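# Gauge pins against a master and sort them into trays

## Task

Measure the pins with the bench comparator against the master pin (the one with a black band). Any pin whose size falls below the master's by more than 0.005 mm goes into the reject tray. Every other pin goes into the job tray. The master must end up in neither tray and not resting on either tray's rim. A comparator reading is only valid when the pin sits on the anvil with its side touching the backstop rod, the probe tip is lowered onto the pin, and neither the pin nor the lift lever is being held. Final placements must stay put without the robot supporting them. At the end, open the grippers and move both arms away.

## Robot and tools

ROBOT AND FRAME. There are two six-joint arms, left_arm and right_arm, each with a parallel two-finger gripper. All positions are given in one scene frame. Its origin is the table centre, +z is up, and the table surface is at z = +0.020 m. The arms face each other across the table. left_arm's base is at (+0.204, +0.468, +0.076) m with quat_wxyz (+0.574, 0, 0, -0.819). right_arm's base is at (+0.152, -0.462, +0.111) m with quat_wxyz (+0.619, 0, 0, +0.786). The names left and right do not refer to image sides. The fingers point along the gripper's +x axis and close along its y axis. The reported end_effector_position is the pinch point between the pads, roughly 3-4 cm behind the fingertips. It can be somewhat off, more so at long reach.

execute_actions. The actions list holds one action, one wait, or nothing.
- An empty list, {"actions": []}, only returns the current state.
- An action is {"rows": [...], "steps": n}. n is 1 to 15 control steps of 1/30 s each, and defaults to 15. Each step uses one row. If there are fewer rows than steps, the final row repeats.
- A wait is {"steps": n} with n up to 300. It commands nothing and counts steps from the previous result, including the time spent replying.
- The optional pictures flag (true/false) chooses whether camera images come back.

ROW LAYOUT. Every row is a single list of 14 numbers, each in [-1, 1], and it always covers both arms. The first seven belong to left_arm and the next seven to right_arm. For each arm the order is: waist, shoulder, elbow, wrist pitch, wrist yaw, wrist roll, gripper opening.
- The six joint numbers are offsets, not poses. They are measured from that arm's joint angles in the most recent result that listed them. Before any such result, and for later calls within the same reply, they are measured from wherever the arm is when the action begins. They are not measured from the previous row.
- Scaling of 1.0: 0.9615 rad for waist, shoulder and elbow; 1.713 rad for wrist pitch; 1.767 rad for wrist yaw; 1.728 rad for wrist roll.
- Joint ranges in rad: waist -3.054..3.054, shoulder 0..3.142, elbow 0..2.356, wrist pitch -1.571..1.571, wrist yaw -1.571..1.571, wrist roll -3.142..3.142. A call is rejected if it pushes a joint more than 0.010 rad outward beyond its range. Real ends can differ by about ±0.010 rad, and an overshooting target is clipped to the end, reported as "joint sent to its limit".
- The seventh number is an absolute opening: +1 is fully open, and empty fingers close at about -0.80. Full closing takes at least about 0.5 s.
- All zeros is not a pause. It pulls the arm back to the reference angles.

MOTION LIMITS. Each step's target stays within a lead of the measured angle: 0.211 rad for waist, shoulder and elbow, 0.213 for pitch, 0.267 for yaw, 0.228 for roll. If the targets would move a gripper more than 70 mm, they are scaled back. Friction can leave joints short of the target, particularly at full reach, and tiny moves may not happen at all. Check the reported angles after each move. Between calls the arms keep heading to the last row's target until they settle or a step is HELD.

RESULTS. The state line gives each gripper's position (m), quat_wxyz and velocities. Joint positions and Joint velocities list six joints per arm (rad, rad/s) followed by the pad gap in m (0.088 m when fully open). grip_measured is the finger opening on the command scale. It can be biased by about 1 mm, and it reads up to 0.061 narrower when squeezing hard. For a firm hold, command about 0.07 below grip_measured. Parts thinner than about 3 mm receive less force. "joint command not followed" means the clearance check altered a joint target. HELD marks steps where a row was not sent. MOTOR HOT appears from 50 °C; an OVER-TEMPERATURE FAULT at 95 °C freezes the arm and can cut its power. A torque fault (load limits in N m: waist 17.8, shoulder 22, elbow 22, wrist pitch 5.8, wrist yaw 5.78, wrist roll 5.42, including payload) stops that arm for 10 s.

OTHER TOOLS. zoom_image takes camera (cam_high, cam_low, cam_left_wrist, cam_right_wrist) and region [x0, y0, x1, y1] in pixels of that camera's 504x504 image, origin at the top-left, at most 504x504. show_instructions returns the reference pages, such as the instrument sheet. read_manual gives the URDF licence text. finished_scene(scene) ends and grades the current scene and cannot be undone.

AVOID. Do not drop parts or knock anything off the table. Do not let the arms collide or press against each other. Avoid hard pushes and slams. Do not hold heavy loads for long, because the motors heat up. Expect the occasional brief tug on a held part or a shove on loose ones.

Each tool is called after "Request:" as name(argument=value, ...), one argument or row to a line, values as JSON.

Reference images:

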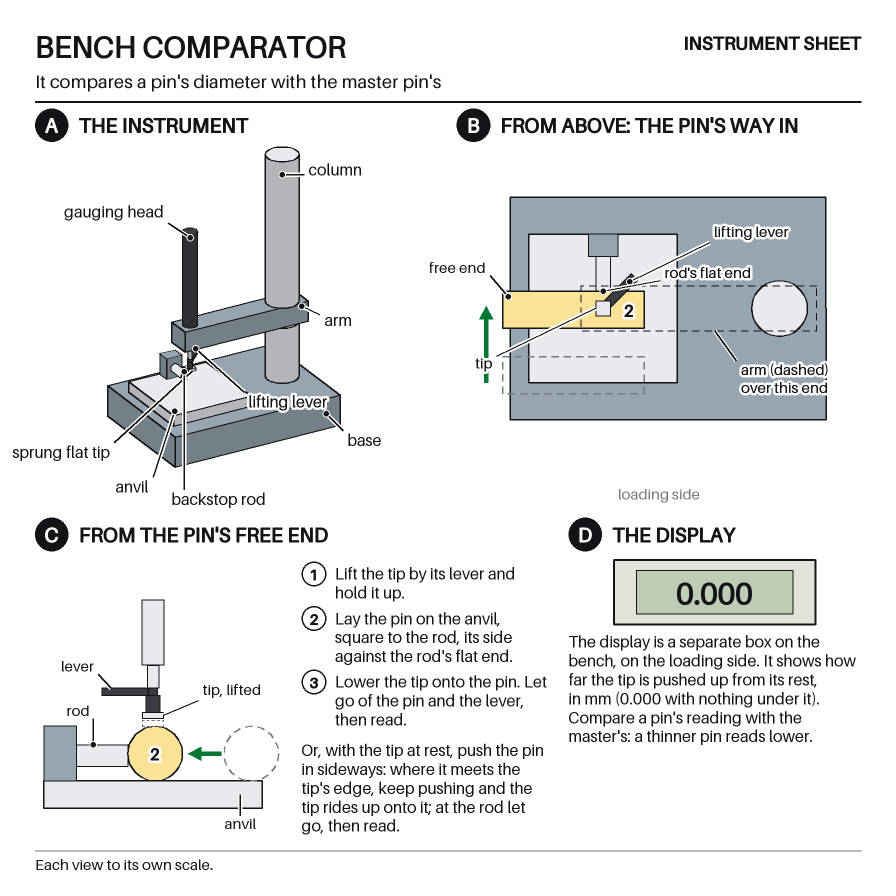

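## Session

Request:
execute_actions(
  actions=[],
)

Scene clock: 0.00 s of 9600.00 s.
left_arm: end_effector_position=(-0.0443, +0.5117, +0.1903) grip_measured=+0.997 end_effector_quat_wxyz=(-0.185, +0.136, -0.908, +0.350) end_effector_velocity=(+0.002, -0.002, -0.003) end_effector_angular_velocity=(-0.011, -0.011, +0.006) | right_arm: end_effector_position=(+0.0345, -0.3304, +0.2203) grip_measured=+0.987 end_effector_quat_wxyz=(+0.448, -0.466, +0.230, +0.727) end_effector_velocity=(+0.002, +0.000, +0.002) end_effector_angular_velocity=(+0.008, -0.005, +0.001)
Joint positions: left_arm=[-1.943  1.053  0.182  0.356 -1.062 -2.815  0.088] | right_arm=[ 0.716  0.793  0.603 -0.968  0.265  0.361  0.087]
Joint velocities: left_arm=[-0.002 -0.002 -0.002 -0.022 -0.007 -0.007 -0.   ] | right_arm=[-0.002 -0.007  0.002 -0.007  0.007 -0.007 -0.   ]
Motor temperatures (°C, as the motors report them): left_arm=[17 17 19 17 19 19] | right_arm=[18 19 19 18 19 19]
Heat: left arm: hottest elbow 19 °C (+0.0 °C/min); right arm: hottest shoulder 19 °C (+0.0 °C/min).

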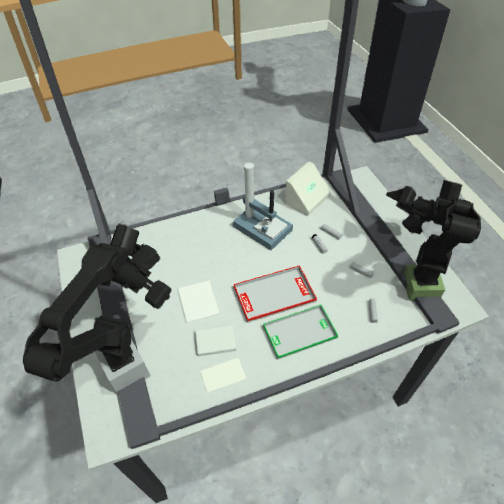

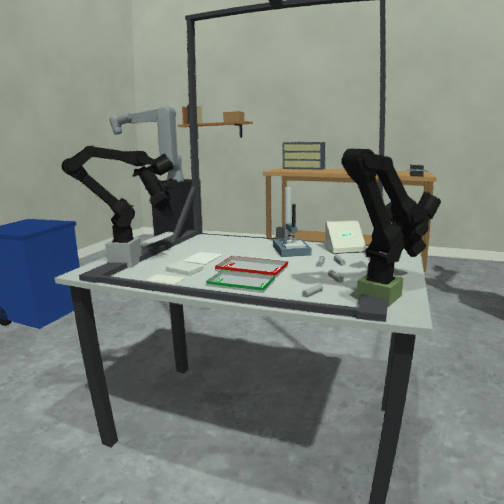

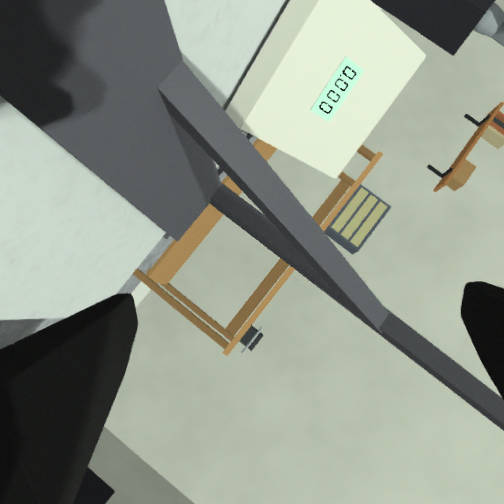

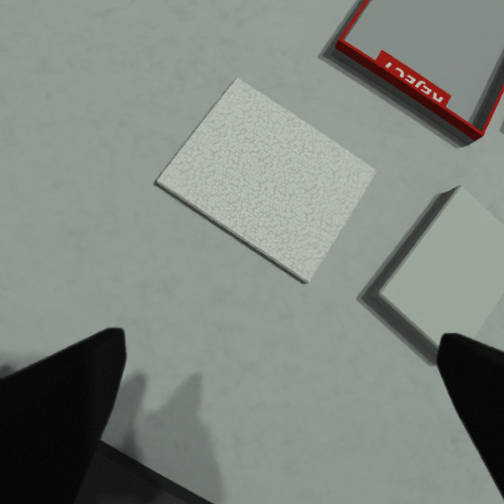

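Request:
zoom_image(
  camera="cam_high",
  region=[220, 150, 400, 330],
)

Request:
zoom_image(
  camera="cam_low",
  region=[250, 180, 390, 310],
)

Region (220, 150, 400, 330) of cam_high's 504x504 image, scaled by 2.800, with more detail than that image has.

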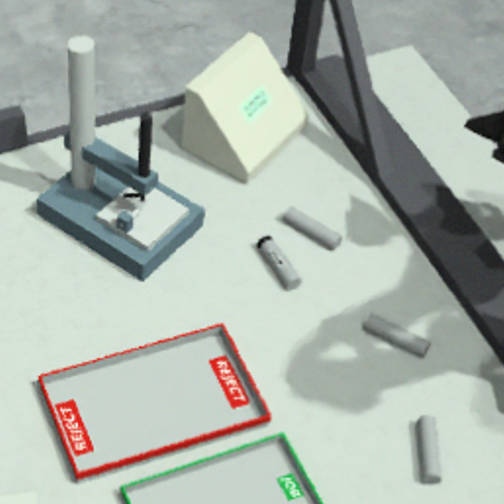

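Region (250, 180, 390, 310) of cam_low's 504x504 image, scaled by 3.600, with more detail than that image has; it fills the top 468 rows of this view, and the rest is white.

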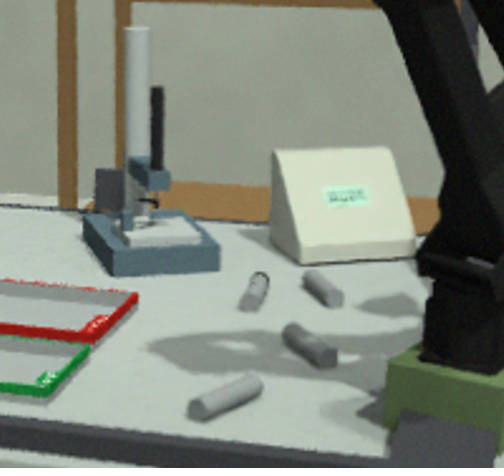

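Request:
execute_actions(
  actions=[
    {"rows":[[0.8,0.2,1,-0.5,0.6,1,1,0,0,0,0,0,0,1]],"steps":15},
  ],
  pictures=false,
)

Request:
execute_actions(
  actions=[
    {"steps":30},
  ],
  pictures=false,
)

Scene clock: 27.77 s of 9600.00 s.
left_arm: end_effector_position=(-0.1569, +0.4485, +0.3146) grip_measured=+0.997 end_effector_quat_wxyz=(+0.267, +0.171, +0.733, -0.601) end_effector_velocity=(-0.135, +0.018, +0.531) end_effector_angular_velocity=(-1.456, +1.065, -1.478) | right_arm: end_effector_position=(+0.0345, -0.3304, +0.2203) grip_measured=+0.987 end_effector_quat_wxyz=(+0.448, -0.466, +0.230, +0.727) end_effector_velocity=(-0.000, -0.003, -0.003) end_effector_angular_velocity=(-0.020, -0.008, +0.026)
Joint positions: left_arm=[-1.186  1.244  1.066 -0.462 -0.041 -1.769  0.088] | right_arm=[ 0.716  0.793  0.603 -0.968  0.265  0.361  0.087]
Joint velocities: left_arm=[ 0.115 -0.017  1.267 -0.081  0.432  2.088 -0.001] | right_arm=[-0.002  0.002 -0.002 -0.007 -0.022 -0.022 -0.   ]
Motor temperatures (°C, as the motors report them): left_arm=[17 17 22 20 19 19] | right_arm=[18 19 23 19 19 19]
Heat: left arm: hottest elbow 22 °C (+6.5 °C/min); right arm: hottest elbow 23 °C (+8.6 °C/min).
Steps of this call (steps 1 to 90: nothing new was sent; then 24.27 s passed at rest; steps 91 to 105: all 15 steps of this action). Readings (joint positions):
91: left_arm=[-1.903 1.085 0.219 0.293 -0.993 -2.759] | right_arm=[0.716 0.793 0.603 -0.968 0.265 0.361]
92: left_arm=[-1.834 1.139 0.279 0.223 -0.908 -2.683] | right_arm=[0.716 0.793 0.603 -0.968 0.265 0.361]
94: left_arm=[-1.705 1.212 0.403 0.090 -0.736 -2.542] | right_arm=[0.716 0.793 0.603 -0.968 0.265 0.361]
98: left_arm=[-1.448 1.240 0.654 -0.174 -0.403 -2.261] | right_arm=[0.716 0.793 0.603 -0.968 0.265 0.361]
105: the state above

Scene clock: 28.77 s of 9600.00 s.
left_arm: end_effector_position=(-0.1597, +0.4504, +0.3407) grip_measured=+0.997 end_effector_quat_wxyz=(+0.175, +0.239, +0.501, -0.813) end_effector_velocity=(+0.001, +0.002, -0.002) end_effector_angular_velocity=(+0.023, -0.006, +0.004) | right_arm: end_effector_position=(+0.0345, -0.3304, +0.2203) grip_measured=+0.987 end_effector_quat_wxyz=(+0.448, -0.466, +0.230, +0.727) end_effector_velocity=(+0.003, -0.000, -0.000) end_effector_angular_velocity=(+0.005, -0.009, +0.001)
Joint positions: left_arm=[-1.178  1.242  1.141 -0.499 -0.008 -1.092  0.088] | right_arm=[ 0.716  0.793  0.603 -0.968  0.265  0.361  0.087]
Joint velocities: left_arm=[-0.002 -0.002 -0.002 -0.007  0.007 -0.022 -0.   ] | right_arm=[-0.002 -0.007 -0.002 -0.007  0.007 -0.007 -0.   ]
Motor temperatures (°C, as the motors report them): left_arm=[17 17 22 20 19 19] | right_arm=[18 19 23 19 19 19]
Heat: left arm: hottest elbow 22 °C (+6.3 °C/min); right arm: hottest elbow 23 °C (+8.3 °C/min).
Steps of this call (steps 1 to 30: the robot went on to your last target). Readings (joint positions):
1: left_arm=[-1.183 1.241 1.101 -0.467 -0.030 -1.699] | right_arm=[0.716 0.793 0.603 -0.968 0.265 0.361]
2: left_arm=[-1.182 1.237 1.124 -0.473 -0.022 -1.629] | right_arm=[0.716 0.793 0.603 -0.968 0.265 0.361]
4: left_arm=[-1.180 1.233 1.141 -0.487 -0.014 -1.487] | right_arm=[0.716 0.793 0.603 -0.968 0.265 0.361]
8: left_arm=[-1.178 1.242 1.141 -0.499 -0.009 -1.214] | right_arm=[0.716 0.793 0.603 -0.968 0.265 0.361]
30: the state above
All arms were judged still, so your last target was given up. Only a new action makes them travel on or press farther. Fingers that are still opening or closing keep moving.

Target: -0.40,1.681,1.344,-1.234,0,0.

Request:
execute_actions(
  actions=[
    {"rows":[[0.81,0.457,0.211,-0.43,0,0.632,1,0,0,0,0,0,0,1]],"steps":15},
  ],
  pictures=false,
)

Request:
execute_actions(
  actions=[
    {"steps":20},
  ],
)

Scene clock: 32.83 s of 9600.00 s.
left_arm: end_effector_position=(-0.0135, +0.2557, +0.1947) grip_measured=+0.997 end_effector_quat_wxyz=(+0.349, +0.610, +0.338, -0.626) end_effector_velocity=(+0.343, -0.223, +0.016) end_effector_angular_velocity=(+0.197, -0.418, -0.763) | right_arm: end_effector_position=(+0.0345, -0.3304, +0.2203) grip_measured=+0.987 end_effector_quat_wxyz=(+0.448, -0.466, +0.230, +0.727) end_effector_velocity=(-0.003, -0.002, -0.001) end_effector_angular_velocity=(-0.009, +0.008, +0.026)
Joint positions: left_arm=[-0.456  1.678  1.323 -1.19  -0.01  -0.247  0.088] | right_arm=[ 0.716  0.793  0.603 -0.968  0.265  0.361  0.087]
Joint velocities: left_arm=[ 1.263 -0.002  0.071 -0.491 -0.095  2.029 -0.   ] | right_arm=[-0.002 -0.002 -0.002  0.007 -0.022 -0.022 -0.   ]
Motor temperatures (°C, as the motors report them): left_arm=[17 18 22 20 19 19] | right_arm=[18 19 23 19 19 19]
Heat: left arm: hottest elbow 22 °C (+5.5 °C/min); right arm: hottest elbow 23 °C (+7.3 °C/min).
Steps of this call (steps 1 to 90: nothing new was sent; then 0.57 s passed at rest; steps 91 to 105: all 15 steps of this action). Readings (joint positions):
91: left_arm=[-1.156 1.274 1.174 -0.559 0.010 -1.041] | right_arm=[0.716 0.793 0.603 -0.968 0.265 0.361]
92: left_arm=[-1.109 1.315 1.224 -0.610 0.009 -0.980] | right_arm=[0.716 0.793 0.603 -0.968 0.265 0.361]
94: left_arm=[-1.009 1.407 1.293 -0.683 0.001 -0.877] | right_arm=[0.716 0.793 0.603 -0.968 0.265 0.361]
98: left_arm=[-0.840 1.563 1.319 -0.857 -0.000 -0.694] | right_arm=[0.716 0.793 0.603 -0.968 0.265 0.361]
105: the state above

Scene clock: 33.50 s of 9600.00 s.
left_arm: end_effector_position=(+0.0033, +0.2482, +0.1978) grip_measured=+0.997 end_effector_quat_wxyz=(+0.288, +0.650, +0.282, -0.644) end_effector_velocity=(+0.002, +0.001, -0.001) end_effector_angular_velocity=(+0.004, -0.014, +0.005) | right_arm: end_effector_position=(+0.0345, -0.3304, +0.2203) grip_measured=+0.987 end_effector_quat_wxyz=(+0.448, -0.466, +0.230, +0.727) end_effector_velocity=(+0.000, +0.002, +0.000) end_effector_angular_velocity=(+0.013, -0.008, +0.014)
Joint positions: left_arm=[-0.399  1.678  1.335 -1.233 -0.012 -0.005  0.088] | right_arm=[ 0.716  0.793  0.603 -0.968  0.265  0.361  0.087]
Joint velocities: left_arm=[-0.002  0.002 -0.002 -0.007 -0.007 -0.007  0.   ] | right_arm=[-0.002 -0.002 -0.002  0.007  0.007 -0.022  0.   ]
Motor temperatures (°C, as the motors report them): left_arm=[17 18 22 20 19 19] | right_arm=[18 19 23 19 19 19]
Heat: left arm: hottest elbow 22 °C (+5.4 °C/min); right arm: hottest elbow 23 °C (+7.2 °C/min).
Steps of this call (steps 1 to 20: the robot went on to your last target). Readings (joint positions):
1: left_arm=[-0.423 1.678 1.326 -1.203 -0.012 -0.176] | right_arm=[0.716 0.793 0.603 -0.968 0.265 0.361]
2: left_arm=[-0.405 1.678 1.330 -1.214 -0.012 -0.119] | right_arm=[0.716 0.793 0.603 -0.968 0.265 0.361]
4: left_arm=[-0.399 1.678 1.335 -1.223 -0.012 -0.055] | right_arm=[0.716 0.793 0.603 -0.968 0.265 0.361]
8: left_arm=[-0.399 1.678 1.335 -1.231 -0.012 -0.015] | right_arm=[0.716 0.793 0.603 -0.968 0.265 0.361]
20: the state above

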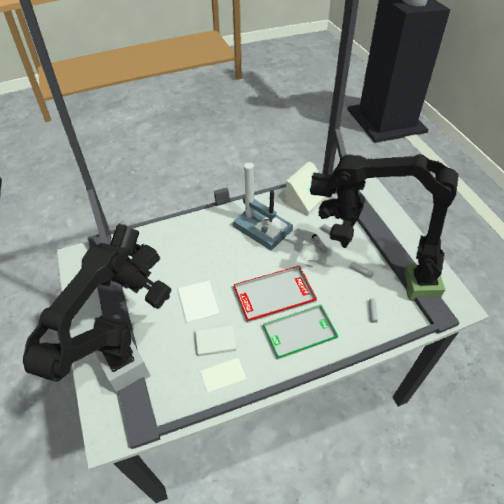

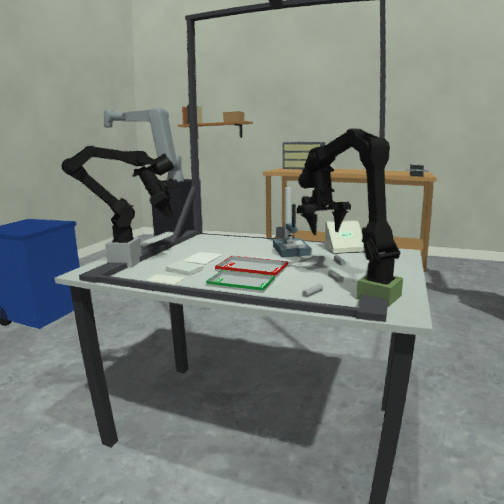

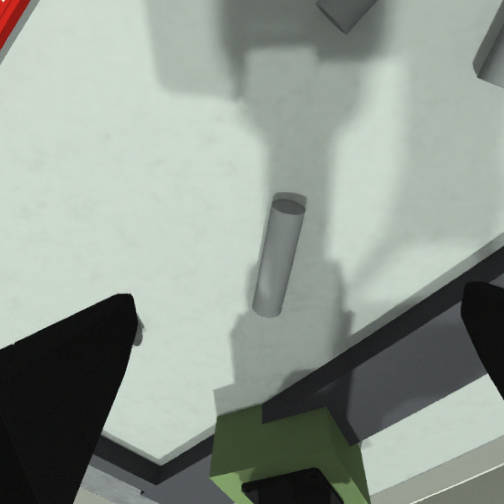

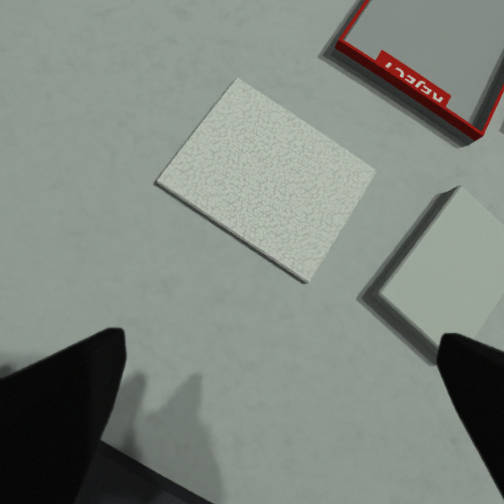

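Request:
execute_actions(
  actions=[
    {"rows":[[0,0,0,0.35,0,0,1,0,0,0,0,0,0,1]],"steps":15},
  ],
)

Scene clock: 56.77 s of 9600.00 s.
left_arm: end_effector_position=(-0.0788, +0.1594, +0.2335) grip_measured=+0.997 end_effector_quat_wxyz=(+0.359, +0.434, +0.189, -0.804) end_effector_velocity=(-0.015, -0.013, +0.013) end_effector_angular_velocity=(-0.079, +0.076, -0.013) | right_arm: end_effector_position=(+0.0345, -0.3304, +0.2203) grip_measured=+0.987 end_effector_quat_wxyz=(+0.448, -0.466, +0.230, +0.727) end_effector_velocity=(+0.000, -0.002, -0.002) end_effector_angular_velocity=(-0.011, -0.009, +0.012)
Joint positions: left_arm=[-0.399  1.677  1.333 -0.643 -0.012 -0.005  0.088] | right_arm=[ 0.716  0.793  0.603 -0.968  0.265  0.361  0.087]
Joint velocities: left_arm=[-0.002 -0.002 -0.002  0.11   0.007  0.007 -0.   ] | right_arm=[ 0.002  0.002 -0.002 -0.007 -0.007 -0.007 -0.   ]
Motor temperatures (°C, as the motors report them): left_arm=[17 19 24 19 19 19] | right_arm=[18 19 25 20 19 19]
Heat: left arm: hottest elbow 24 °C (+5.3 °C/min); right arm: hottest elbow 25 °C (+6.3 °C/min).
Steps of this call (steps 1 to 15: the robot went on to your last target; steps 16 to 90: nothing new was sent; then 19.77 s passed at rest; steps 91 to 105: all 15 steps of this action). Readings (joint positions):
91: left_arm=[-0.399 1.677 1.334 -1.202 -0.012 -0.005] | right_arm=[0.716 0.793 0.603 -0.968 0.265 0.361]
92: left_arm=[-0.399 1.677 1.332 -1.130 -0.012 -0.005] | right_arm=[0.716 0.793 0.603 -0.968 0.265 0.361]
94: left_arm=[-0.399 1.677 1.332 -0.987 -0.012 -0.005] | right_arm=[0.716 0.793 0.603 -0.968 0.265 0.361]
98: left_arm=[-0.399 1.677 1.332 -0.733 -0.012 -0.005] | right_arm=[0.716 0.793 0.603 -0.968 0.265 0.361]
105: the state above

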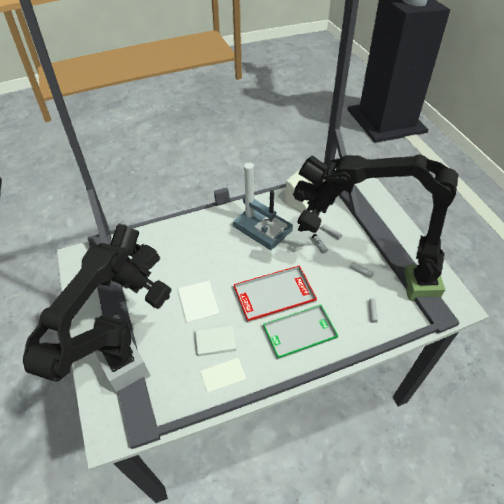

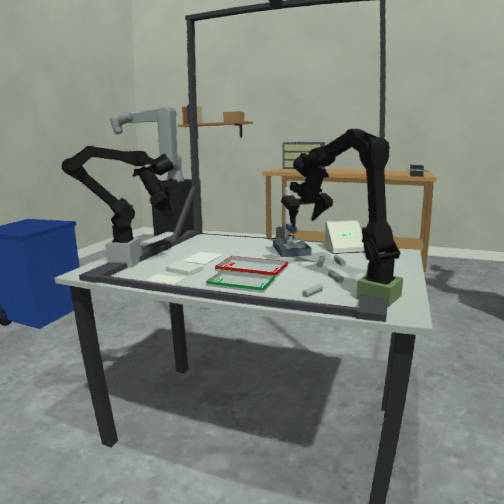

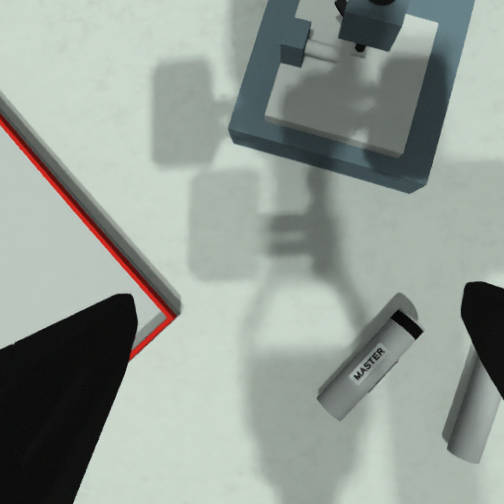

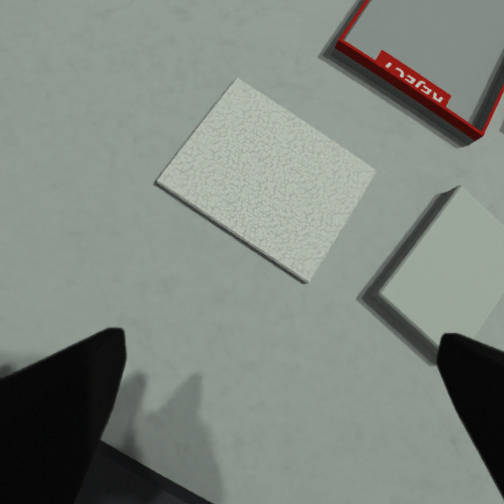

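Request:
execute_actions(
  actions=[
    {"rows":[[-0.026,-0.021,-0.406,-0.125,0.007,0.1,0.3,0,0,0,0,0,0,1]],"steps":15},
  ],
)

Scene clock: 119.67 s of 9600.00 s.
left_arm: end_effector_position=(+0.0177, +0.2737, +0.1096) grip_measured=+0.304 end_effector_quat_wxyz=(+0.225, +0.670, +0.220, -0.672) end_effector_velocity=(+0.003, -0.000, +0.001) end_effector_angular_velocity=(-0.014, -0.018, -0.010) | right_arm: end_effector_position=(+0.0345, -0.3304, +0.2203) grip_measured=+0.987 end_effector_quat_wxyz=(+0.448, -0.466, +0.230, +0.727) end_effector_velocity=(+0.003, -0.003, -0.003) end_effector_angular_velocity=(-0.017, -0.017, +0.007)
Joint positions: left_arm=[-0.421  1.66   0.95  -0.854 -0.006  0.162  0.054] | right_arm=[ 0.716  0.793  0.603 -0.968  0.265  0.361  0.087]
Joint velocities: left_arm=[-0.002 -0.007 -0.002 -0.007 -0.022  0.007 -0.001] | right_arm=[-0.002 -0.002 -0.002 -0.022 -0.007 -0.007 -0.   ]
Motor temperatures (°C, as the motors report them): left_arm=[17 23 26 21 19 19] | right_arm=[18 19 26 21 19 19]
Heat: left arm: hottest elbow 26 °C (+2.0 °C/min); right arm: hottest elbow 26 °C (+1.0 °C/min).
Steps of this call (steps 1 to 15: the robot went on to your last target; steps 16 to 90: nothing new was sent; then 59.40 s passed at rest; steps 91 to 105: all 15 steps of this action). Readings (joint positions):
91: left_arm=[-0.400 1.675 1.314 -0.643 -0.012 0.021] | right_arm=[0.716 0.793 0.603 -0.968 0.265 0.361]
92: left_arm=[-0.403 1.666 1.288 -0.686 -0.012 0.050] | right_arm=[0.716 0.793 0.603 -0.968 0.265 0.361]
94: left_arm=[-0.410 1.654 1.210 -0.760 -0.011 0.092] | right_arm=[0.716 0.793 0.603 -0.968 0.265 0.361]
98: left_arm=[-0.419 1.656 1.024 -0.833 -0.007 0.144] | right_arm=[0.716 0.793 0.603 -0.968 0.265 0.361]
105: the state above

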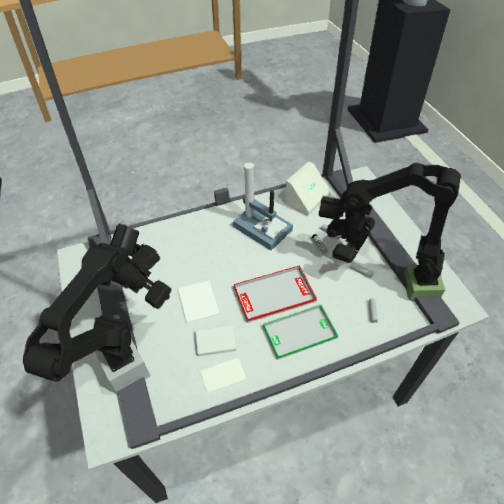

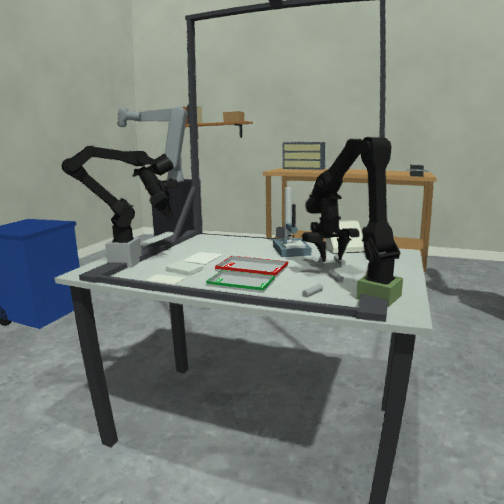

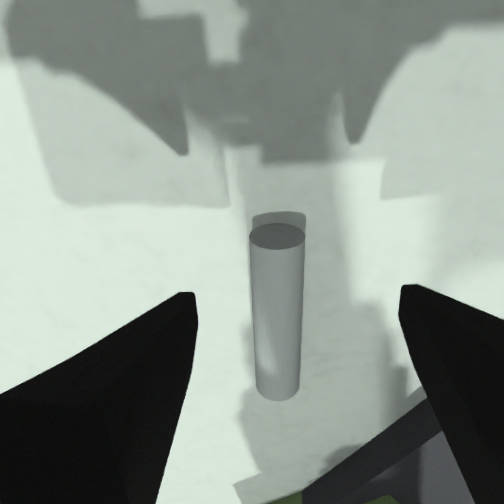

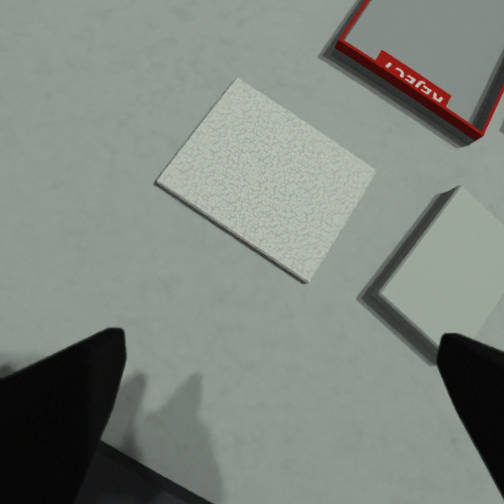

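Request:
execute_actions(
  actions=[
    {"rows":[[0,0.122,-0.115,0.13,0,0,0.3,0,0,0,0,0,0,1]],"steps":15},
  ],
)

Scene clock: 124.20 s of 9600.00 s.
left_arm: end_effector_position=(+0.0174, +0.2732, +0.0602) grip_measured=+0.302 end_effector_quat_wxyz=(+0.226, +0.669, +0.218, -0.673) end_effector_velocity=(+0.003, -0.000, +0.000) end_effector_angular_velocity=(-0.010, -0.021, -0.010) | right_arm: end_effector_position=(+0.0345, -0.3304, +0.2203) grip_measured=+0.987 end_effector_quat_wxyz=(+0.448, -0.466, +0.230, +0.727) end_effector_velocity=(+0.006, -0.001, -0.002) end_effector_angular_velocity=(-0.006, -0.025, -0.004)
Joint positions: left_arm=[-0.421  1.771  0.846 -0.635 -0.007  0.163  0.054] | right_arm=[ 0.716  0.793  0.603 -0.968  0.265  0.361  0.087]
Joint velocities: left_arm=[-0.002 -0.002 -0.002 -0.007 -0.022  0.007 -0.   ] | right_arm=[-0.007 -0.002 -0.002 -0.022  0.007 -0.007 -0.   ]
Motor temperatures (°C, as the motors report them): left_arm=[17 23 25 21 19 19] | right_arm=[18 19 26 21 19 19]
Heat: left arm: hottest elbow 25 °C (+1.0 °C/min); right arm: hottest elbow 26 °C (+1.0 °C/min).
Steps of this call (steps 1 to 15: the robot went on to your last target; steps 16 to 90: nothing new was sent; then 1.03 s passed at rest; steps 91 to 105: all 15 steps of this action). Readings (joint positions):
91: left_arm=[-0.421 1.676 0.929 -0.807 -0.005 0.163] | right_arm=[0.716 0.793 0.603 -0.968 0.265 0.361]
92: left_arm=[-0.421 1.692 0.909 -0.736 -0.005 0.163] | right_arm=[0.716 0.793 0.603 -0.968 0.265 0.361]
94: left_arm=[-0.421 1.746 0.877 -0.678 -0.005 0.163] | right_arm=[0.716 0.793 0.603 -0.968 0.265 0.361]
98: left_arm=[-0.421 1.771 0.846 -0.642 -0.007 0.163] | right_arm=[0.716 0.793 0.603 -0.968 0.265 0.361]
105: the state above

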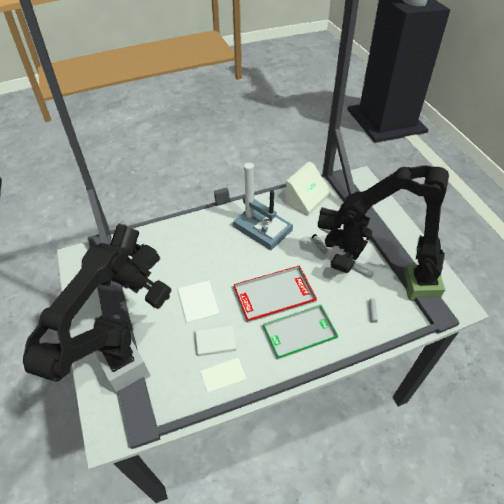

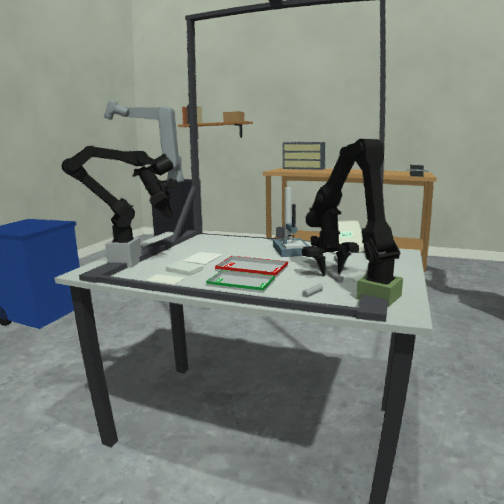

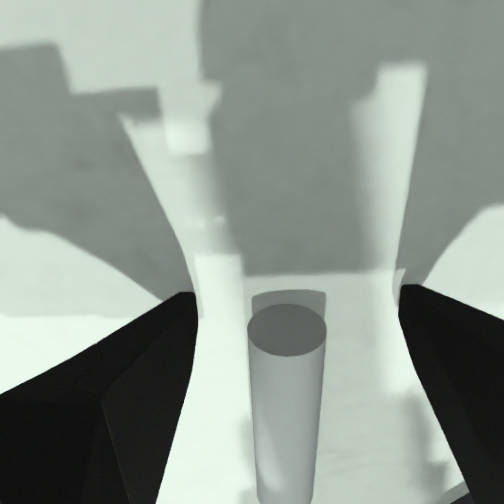

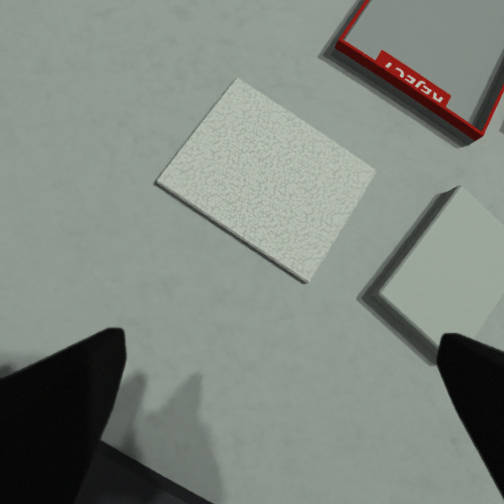

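Request:
execute_actions(
  actions=[
    {"rows":[[0,-0.114,-0.122,0.004,0,0,0.3,0,0,0,0,0,0,1],[0,-0.114,-0.122,0.004,0,0,0.3,0,0,0,0,0,0,1],[0,-0.114,-0.122,0.004,0,0,0.3,0,0,0,0,0,0,1],[0,-0.114,-0.122,0.004,0,0,0.3,0,0,0,0,0,0,1],[0,-0.114,-0.122,0.004,0,0,0.3,0,0,0,0,0,0,1],[0,-0.114,-0.122,0.004,0,0,-0.56,0,0,0,0,0,0,1]],"steps":15},
  ],
)

Scene clock: 132.93 s of 9600.00 s.
left_arm: end_effector_position=(+0.0371, +0.2935, +0.0631) grip_measured=-0.455 end_effector_quat_wxyz=(+0.226, +0.670, +0.218, -0.673) end_effector_velocity=(+0.002, +0.001, +0.000) end_effector_angular_velocity=(+0.000, -0.010, +0.005) | right_arm: end_effector_position=(+0.0345, -0.3304, +0.2203) grip_measured=+0.987 end_effector_quat_wxyz=(+0.448, -0.466, +0.230, +0.727) end_effector_velocity=(+0.001, -0.002, -0.001) end_effector_angular_velocity=(-0.009, -0.005, +0.007)
Joint positions: left_arm=[-0.421  1.668  0.737 -0.631 -0.007  0.163  0.017] | right_arm=[ 0.716  0.793  0.603 -0.968  0.265  0.361  0.087]
Joint velocities: left_arm=[-0.002 -0.002 -0.002 -0.007 -0.007 -0.007 -0.   ] | right_arm=[-0.002 -0.002 -0.002 -0.007 -0.007 -0.007 -0.   ]
Motor temperatures (°C, as the motors report them): left_arm=[17 22 24 20 19 19] | right_arm=[18 19 27 21 19 19]
Heat: left arm: hottest elbow 24 °C (+0.0 °C/min); right arm: hottest elbow 27 °C (+2.0 °C/min).
Steps of this call (steps 1 to 15: the robot went on to your last target; steps 16 to 90: nothing new was sent; then 5.23 s passed at rest; steps 91 to 105: all 15 steps of this action). Readings (joint positions):
91: left_arm=[-0.421 1.752 0.827 -0.622 -0.007 0.163] | right_arm=[0.716 0.793 0.603 -0.968 0.265 0.361]
92: left_arm=[-0.421 1.726 0.801 -0.620 -0.007 0.163] | right_arm=[0.716 0.793 0.603 -0.968 0.265 0.361]
94: left_arm=[-0.421 1.683 0.759 -0.635 -0.007 0.163] | right_arm=[0.716 0.793 0.603 -0.968 0.265 0.361]
98: left_arm=[-0.421 1.674 0.738 -0.633 -0.007 0.163] | right_arm=[0.716 0.793 0.603 -0.968 0.265 0.361]
105: the state above

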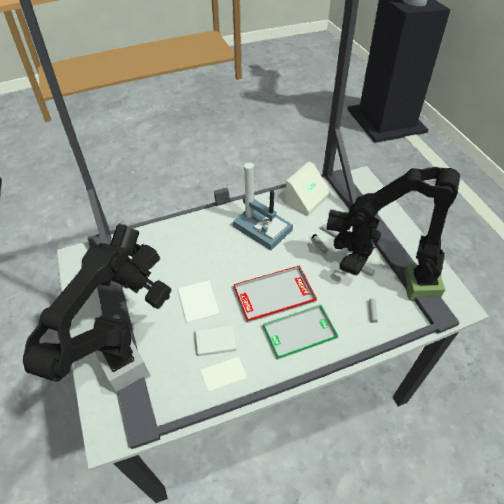

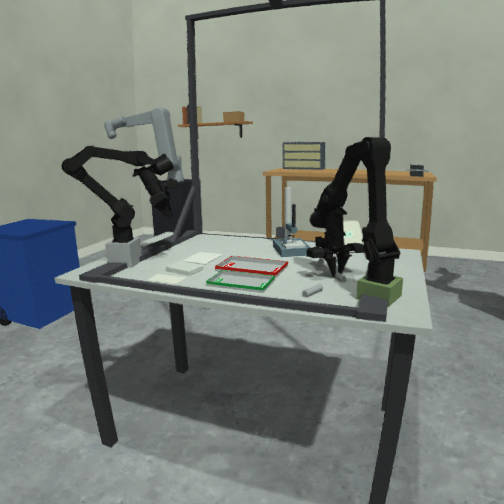

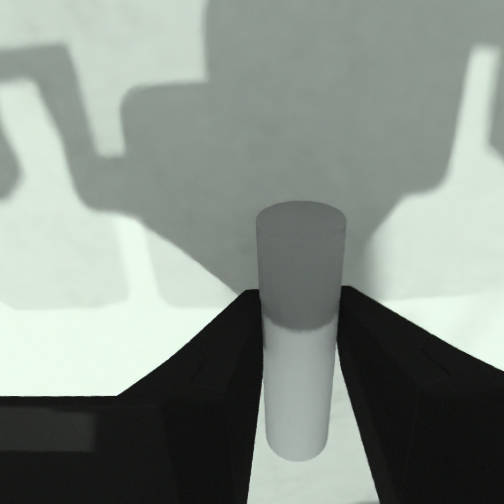

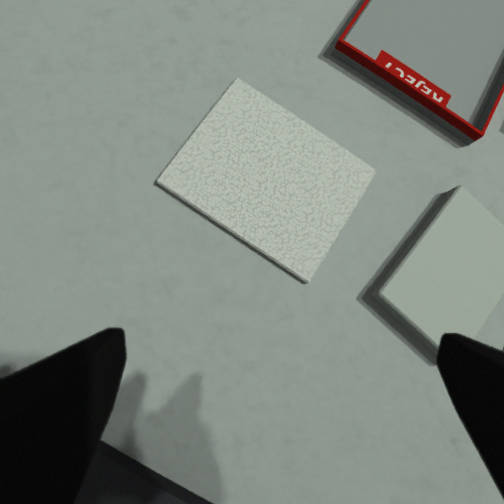

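Request:
execute_actions(
  actions=[
    {"rows":[[0,-0.125,0.11,-0.132,0,0,-0.56,0,0,0,0,0,0,1],[0,-0.125,0.11,-0.132,0,0,-0.56,0,0,0,0,0,0,1],[0,-0.125,0.11,-0.132,0,0,-0.56,0,0,0,0,0,0,1],[0,-0.125,0.11,-0.132,0,0,-0.56,0,0,0,0,0,0,1],[0.05,0.0,0.4,-0.18,0,-0.05,-0.56,0,0,0,0,0,0,1],[0.05,0.0,0.4,-0.18,0,-0.05,-0.56,0,0,0,0,0,0,1],[0.05,0.0,0.4,-0.18,0,-0.05,-0.56,0,0,0,0,0,0,1],[0.095,0.2,0.6,-0.2,0,-0.094,-0.56,0,0,0,0,0,0,1],[0.095,0.2,0.6,-0.2,0,-0.094,-0.56,0,0,0,0,0,0,1],[0.095,0.44,0.817,-0.217,0,-0.094,-0.56,0,0,0,0,0,0,1]],"steps":15},
  ],
  pictures=false,
)

Request:
execute_actions(
  actions=[
    {"steps":12},
  ],
)

Scene clock: 147.13 s of 9600.00 s.
left_arm: end_effector_position=(-0.0306, +0.1753, +0.1068) grip_measured=-0.455 end_effector_quat_wxyz=(+0.302, +0.643, +0.302, -0.635) end_effector_velocity=(-0.133, -0.168, -0.093) end_effector_angular_velocity=(-0.038, +0.020, +0.083) | right_arm: end_effector_position=(+0.0345, -0.3304, +0.2203) grip_measured=+0.987 end_effector_quat_wxyz=(+0.448, -0.466, +0.230, +0.727) end_effector_velocity=(+0.001, -0.002, -0.002) end_effector_angular_velocity=(-0.011, -0.009, +0.007)
Joint positions: left_arm=[-0.331  2.049  1.451 -0.982 -0.006  0.01   0.017] | right_arm=[ 0.716  0.793  0.603 -0.968  0.265  0.361  0.087]
Joint velocities: left_arm=[ 0.002  0.857  0.906 -0.007 -0.007 -0.081 -0.   ] | right_arm=[-0.002  0.002 -0.002 -0.007 -0.007 -0.007 -0.   ]
Motor temperatures (°C, as the motors report them): left_arm=[17 22 24 19 19 19] | right_arm=[18 19 27 21 19 19]
Heat: left arm: hottest elbow 24 °C (-1.0 °C/min); right arm: hottest elbow 27 °C (+1.0 °C/min).
Steps of this call (steps 1 to 15: the robot went on to your last target; steps 16 to 90: nothing new was sent; then 10.70 s passed at rest; steps 91 to 105: all 15 steps of this action). Readings (joint positions):
91: left_arm=[-0.421 1.653 0.753 -0.667 -0.007 0.163] | right_arm=[0.716 0.793 0.603 -0.968 0.265 0.361]
92: left_arm=[-0.421 1.636 0.773 -0.743 -0.007 0.163] | right_arm=[0.716 0.793 0.603 -0.968 0.265 0.361]
94: left_arm=[-0.421 1.582 0.801 -0.810 -0.007 0.163] | right_arm=[0.716 0.793 0.603 -0.968 0.265 0.361]
98: left_arm=[-0.382 1.677 1.021 -0.916 -0.006 0.082] | right_arm=[0.716 0.793 0.603 -0.968 0.265 0.361]
105: the state above

Scene clock: 147.53 s of 9600.00 s.
left_arm: end_effector_position=(-0.0383, +0.1657, +0.1084) grip_measured=-0.455 end_effector_quat_wxyz=(+0.305, +0.640, +0.302, -0.638) end_effector_velocity=(+0.004, +0.001, -0.003) end_effector_angular_velocity=(-0.001, -0.028, +0.005) | right_arm: end_effector_position=(+0.0345, -0.3304, +0.2203) grip_measured=+0.987 end_effector_quat_wxyz=(+0.448, -0.466, +0.230, +0.727) end_effector_velocity=(+0.005, -0.002, -0.001) end_effector_angular_velocity=(-0.003, -0.021, +0.001)
Joint positions: left_arm=[-0.331  2.084  1.511 -0.998 -0.006  0.005  0.017] | right_arm=[ 0.716  0.793  0.603 -0.968  0.265  0.361  0.087]
Joint velocities: left_arm=[-0.002  0.007 -0.002 -0.007 -0.022 -0.007 -0.   ] | right_arm=[-0.002 -0.007 -0.002 -0.022  0.007 -0.007 -0.   ]
Motor temperatures (°C, as the motors report them): left_arm=[17 22 24 19 19 19] | right_arm=[18 19 27 21 19 19]
Heat: left arm: hottest elbow 24 °C (-1.0 °C/min); right arm: hottest elbow 27 °C (+1.0 °C/min).
Steps of this call (steps 1 to 12: the robot went on to your last target). Readings (joint positions):
1: left_arm=[-0.331 2.070 1.472 -0.984 -0.006 0.009] | right_arm=[0.716 0.793 0.603 -0.968 0.265 0.361]
2: left_arm=[-0.331 2.080 1.485 -0.990 -0.006 0.007] | right_arm=[0.716 0.793 0.603 -0.968 0.265 0.361]
4: left_arm=[-0.331 2.084 1.497 -0.998 -0.006 0.006] | right_arm=[0.716 0.793 0.603 -0.968 0.265 0.361]
8: left_arm=[-0.331 2.084 1.510 -0.998 -0.006 0.005] | right_arm=[0.716 0.793 0.603 -0.968 0.265 0.361]
12: the state above

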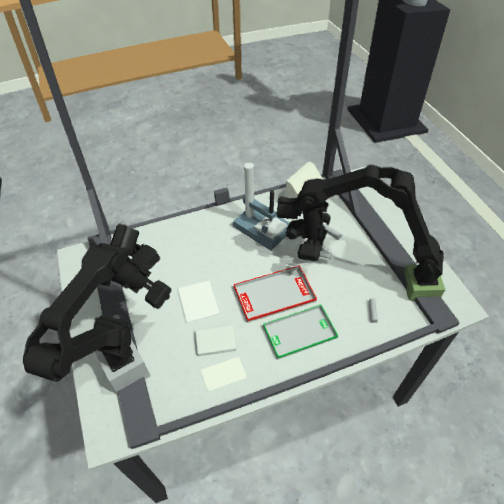

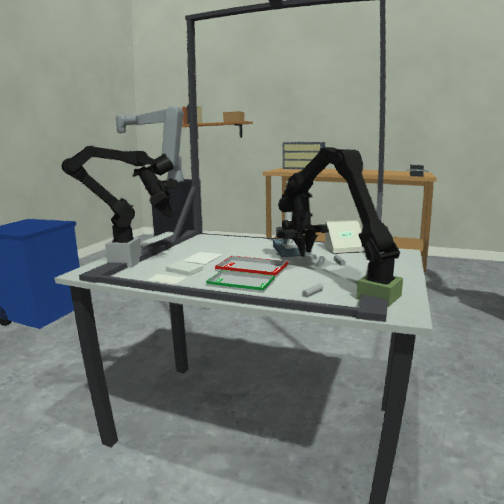

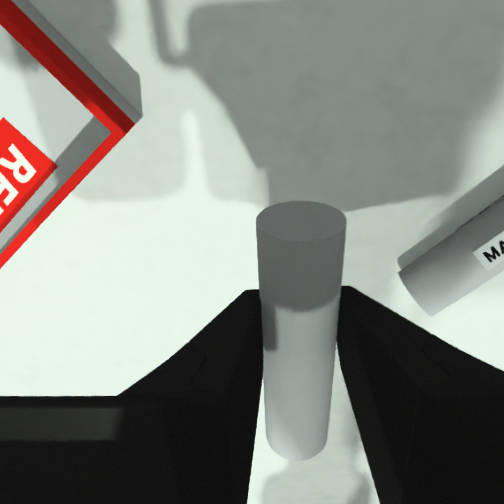

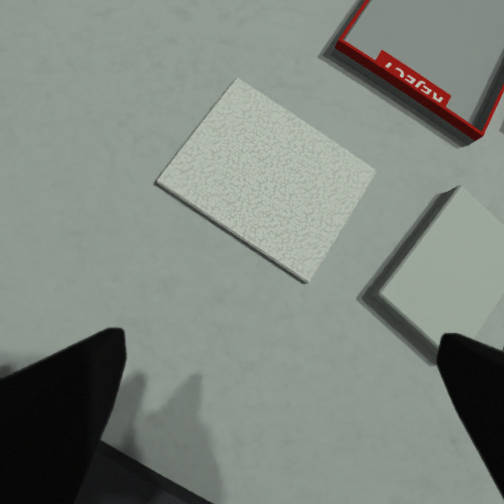

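Request:
execute_actions(
  actions=[
    {"rows":[[0.045,0,0,0,0,0,-0.56,0,0,0,0,0,0,1],[0.045,0,0,0,0,0,-0.56,0,0,0,0,0,0,1],[0.045,0,0,0,0,0,-0.56,0,0,0,0,0,0,1],[0.045,0.07,-0.085,0.088,0,0,-0.56,0,0,0,0,0,0,1],[0.045,0.07,-0.085,0.088,0,0,-0.56,0,0,0,0,0,0,1],[0.045,0.07,-0.085,0.088,0,0,-0.56,0,0,0,0,0,0,1],[0.045,0.07,-0.085,0.088,0,0,-0.56,0,0,0,0,0,0,1],[0.045,0.07,-0.085,0.088,0,0,-0.56,0,0,0,0,0,0,1],[0.045,0.07,-0.085,0.088,0,0,-0.56,0,0,0,0,0,0,1],[0.045,0.07,-0.085,0.088,0,0,-0.15,0,0,0,0,0,0,1]],"steps":15},
  ],
)

Scene clock: 154.30 s of 9600.00 s.
left_arm: end_effector_position=(-0.0263, +0.1529, +0.0688) grip_measured=-0.190 end_effector_quat_wxyz=(+0.321, +0.630, +0.314, -0.634) end_effector_velocity=(+0.005, +0.011, -0.006) end_effector_angular_velocity=(+0.034, -0.016, +0.005) | right_arm: end_effector_position=(+0.0345, -0.3304, +0.2203) grip_measured=+0.987 end_effector_quat_wxyz=(+0.448, -0.466, +0.230, +0.727) end_effector_velocity=(+0.000, -0.001, +0.000) end_effector_angular_velocity=(-0.006, -0.001, +0.007)
Joint positions: left_arm=[-0.287  2.145  1.437 -0.853 -0.006  0.005  0.03 ] | right_arm=[ 0.716  0.793  0.603 -0.968  0.265  0.361  0.087]
Joint velocities: left_arm=[-0.002 -0.002 -0.032 -0.007  0.007 -0.007  0.023] | right_arm=[-0.002 -0.002  0.002 -0.007 -0.007 -0.007 -0.   ]
Motor temperatures (°C, as the motors report them): left_arm=[17 23 24 19 19 19] | right_arm=[18 19 27 21 19 19]
Heat: left arm: hottest elbow 24 °C (-1.0 °C/min); right arm: hottest elbow 27 °C (+1.0 °C/min).
Steps of this call (steps 1 to 30: the robot went on to your last target; steps 31 to 90: nothing new was sent; then 3.27 s passed at rest; steps 91 to 105: all 15 steps of this action). Readings (joint positions):
91: left_arm=[-0.329 2.085 1.511 -0.998 -0.006 0.005] | right_arm=[0.716 0.793 0.603 -0.968 0.265 0.361]
92: left_arm=[-0.323 2.085 1.511 -0.998 -0.006 0.005] | right_arm=[0.716 0.793 0.603 -0.968 0.265 0.361]
94: left_arm=[-0.304 2.092 1.498 -0.973 -0.006 0.005] | right_arm=[0.716 0.793 0.603 -0.968 0.265 0.361]
98: left_arm=[-0.287 2.135 1.452 -0.868 -0.006 0.005] | right_arm=[0.716 0.793 0.603 -0.968 0.265 0.361]
105: the state above

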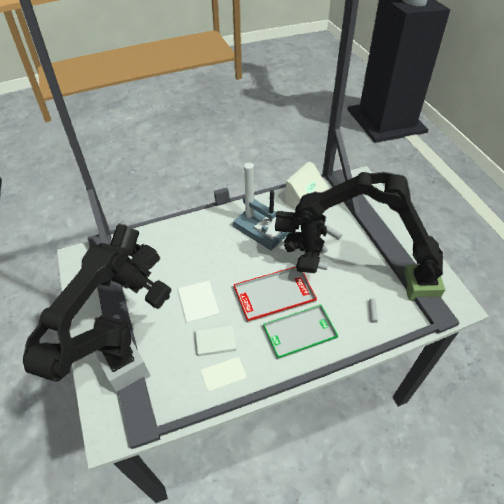

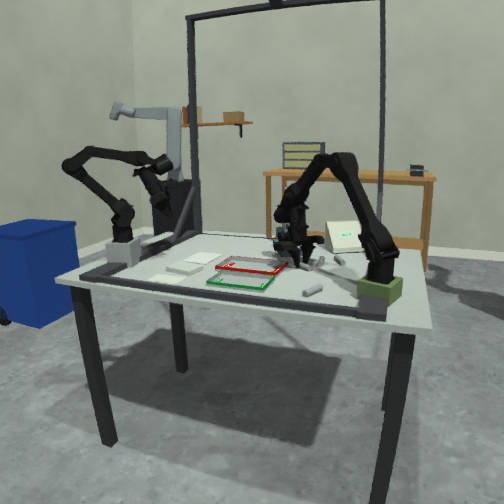

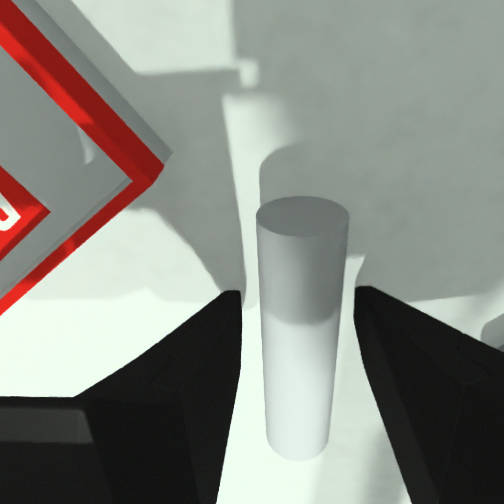

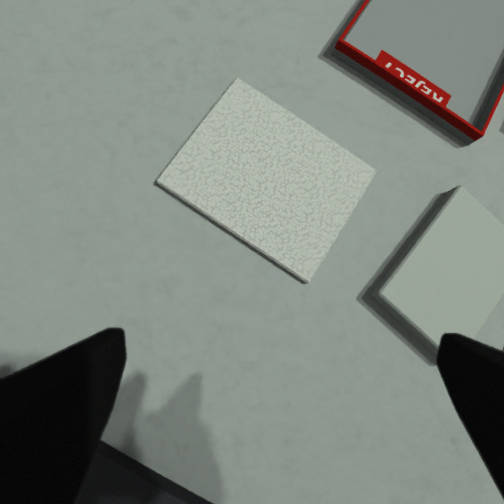

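Request:
execute_actions(
  actions=[
    {"rows":[[0,-0.15,0.05,-0.1,0,0,-0.15,0,0,0,0,0,0,1],[0,-0.15,0.05,-0.1,0,0,-0.15,0,0,0,0,0,0,1],[0,-0.15,0.05,-0.1,0,0,-0.15,0,0,0,0,0,0,1],[0,-0.15,0.05,-0.1,0,0,-0.15,0,0,0,0,0,0,1],[0,-0.4,-0.3,0.15,0,0,-0.15,0,0,0,0,0,0,1],[0,-0.4,-0.3,0.15,0,0,-0.15,0,0,0,0,0,0,1],[0,-0.4,-0.3,0.15,0,0,-0.15,0,0,0,0,0,0,1],[0,-0.4,-0.3,0.15,0,0,-0.15,0,0,0,0,0,0,1],[0,-0.68,-0.7,0.45,0,0,-0.15,0,0,0,0,0,0,1]],"steps":15},
  ],
  pictures=false,
)

Request:
execute_actions(
  actions=[
    {"steps":10},
  ],
  pictures=false,
)

Scene clock: 164.20 s of 9600.00 s.
left_arm: end_effector_position=(-0.0114, +0.1732, +0.1693) grip_measured=-0.152 end_effector_quat_wxyz=(+0.406, +0.396, +0.196, -0.800) end_effector_velocity=(+0.009, +0.012, -0.099) end_effector_angular_velocity=(-0.623, +0.468, +0.019) | right_arm: end_effector_position=(+0.0345, -0.3304, +0.2203) grip_measured=+0.987 end_effector_quat_wxyz=(+0.448, -0.466, +0.230, +0.727) end_effector_velocity=(-0.000, -0.003, -0.003) end_effector_angular_velocity=(-0.022, -0.001, +0.013)
Joint positions: left_arm=[-0.287  1.5    0.852 -0.268 -0.006  0.005  0.032] | right_arm=[ 0.716  0.793  0.603 -0.968  0.265  0.361  0.087]
Joint velocities: left_arm=[-0.002 -0.247 -1.101  1.634 -0.007 -0.022 -0.   ] | right_arm=[-0.002  0.002 -0.002 -0.007 -0.022 -0.007 -0.   ]
Motor temperatures (°C, as the motors report them): left_arm=[17 24 24 19 19 19] | right_arm=[18 19 27 21 19 19]
Heat: left arm: hottest shoulder 24 °C (-1.0 °C/min); right arm: hottest elbow 27 °C (+1.0 °C/min).
Steps of this call (steps 1 to 15: the robot went on to your last target; steps 16 to 90: nothing new was sent; then 6.40 s passed at rest; steps 91 to 105: all 15 steps of this action). Readings (joint positions):
91: left_arm=[-0.287 2.129 1.443 -0.876 -0.006 0.005] | right_arm=[0.716 0.793 0.603 -0.968 0.265 0.361]
92: left_arm=[-0.287 2.112 1.447 -0.934 -0.006 0.005] | right_arm=[0.716 0.793 0.603 -0.968 0.265 0.361]
94: left_arm=[-0.287 2.058 1.451 -0.993 -0.006 0.005] | right_arm=[0.716 0.793 0.603 -0.968 0.265 0.361]
98: left_arm=[-0.287 1.826 1.246 -0.739 -0.006 0.005] | right_arm=[0.716 0.793 0.603 -0.968 0.265 0.361]
105: the state above

Scene clock: 164.53 s of 9600.00 s.
left_arm: end_effector_position=(-0.0166, +0.1661, +0.1668) grip_measured=-0.152 end_effector_quat_wxyz=(+0.416, +0.354, +0.175, -0.819) end_effector_velocity=(+0.001, +0.001, -0.002) end_effector_angular_velocity=(-0.000, +0.012, +0.019) | right_arm: end_effector_position=(+0.0345, -0.3304, +0.2203) grip_measured=+0.987 end_effector_quat_wxyz=(+0.448, -0.466, +0.230, +0.727) end_effector_velocity=(+0.001, -0.003, -0.003) end_effector_angular_velocity=(-0.014, -0.003, -0.001)
Joint positions: left_arm=[-0.287  1.499  0.775 -0.089 -0.006  0.005  0.032] | right_arm=[ 0.716  0.793  0.603 -0.968  0.265  0.361  0.087]
Joint velocities: left_arm=[-0.002 -0.002 -0.017  0.022 -0.007 -0.022 -0.   ] | right_arm=[ 0.002 -0.002 -0.007 -0.007 -0.007  0.007 -0.   ]
Motor temperatures (°C, as the motors report them): left_arm=[17 24 24 19 19 19] | right_arm=[18 19 27 21 19 19]
Heat: left arm: hottest shoulder 24 °C (-1.0 °C/min); right arm: hottest elbow 27 °C (+1.0 °C/min).
Steps of this call (steps 1 to 10: the robot went on to your last target). Readings (joint positions):
1: left_arm=[-0.287 1.498 0.822 -0.214 -0.006 0.005] | right_arm=[0.716 0.793 0.603 -0.968 0.265 0.361]
2: left_arm=[-0.287 1.499 0.801 -0.172 -0.006 0.005] | right_arm=[0.716 0.793 0.603 -0.968 0.265 0.361]
4: left_arm=[-0.287 1.500 0.778 -0.127 -0.006 0.005] | right_arm=[0.716 0.793 0.603 -0.968 0.265 0.361]
8: left_arm=[-0.287 1.499 0.776 -0.092 -0.006 0.005] | right_arm=[0.716 0.793 0.603 -0.968 0.265 0.361]
10: the state above


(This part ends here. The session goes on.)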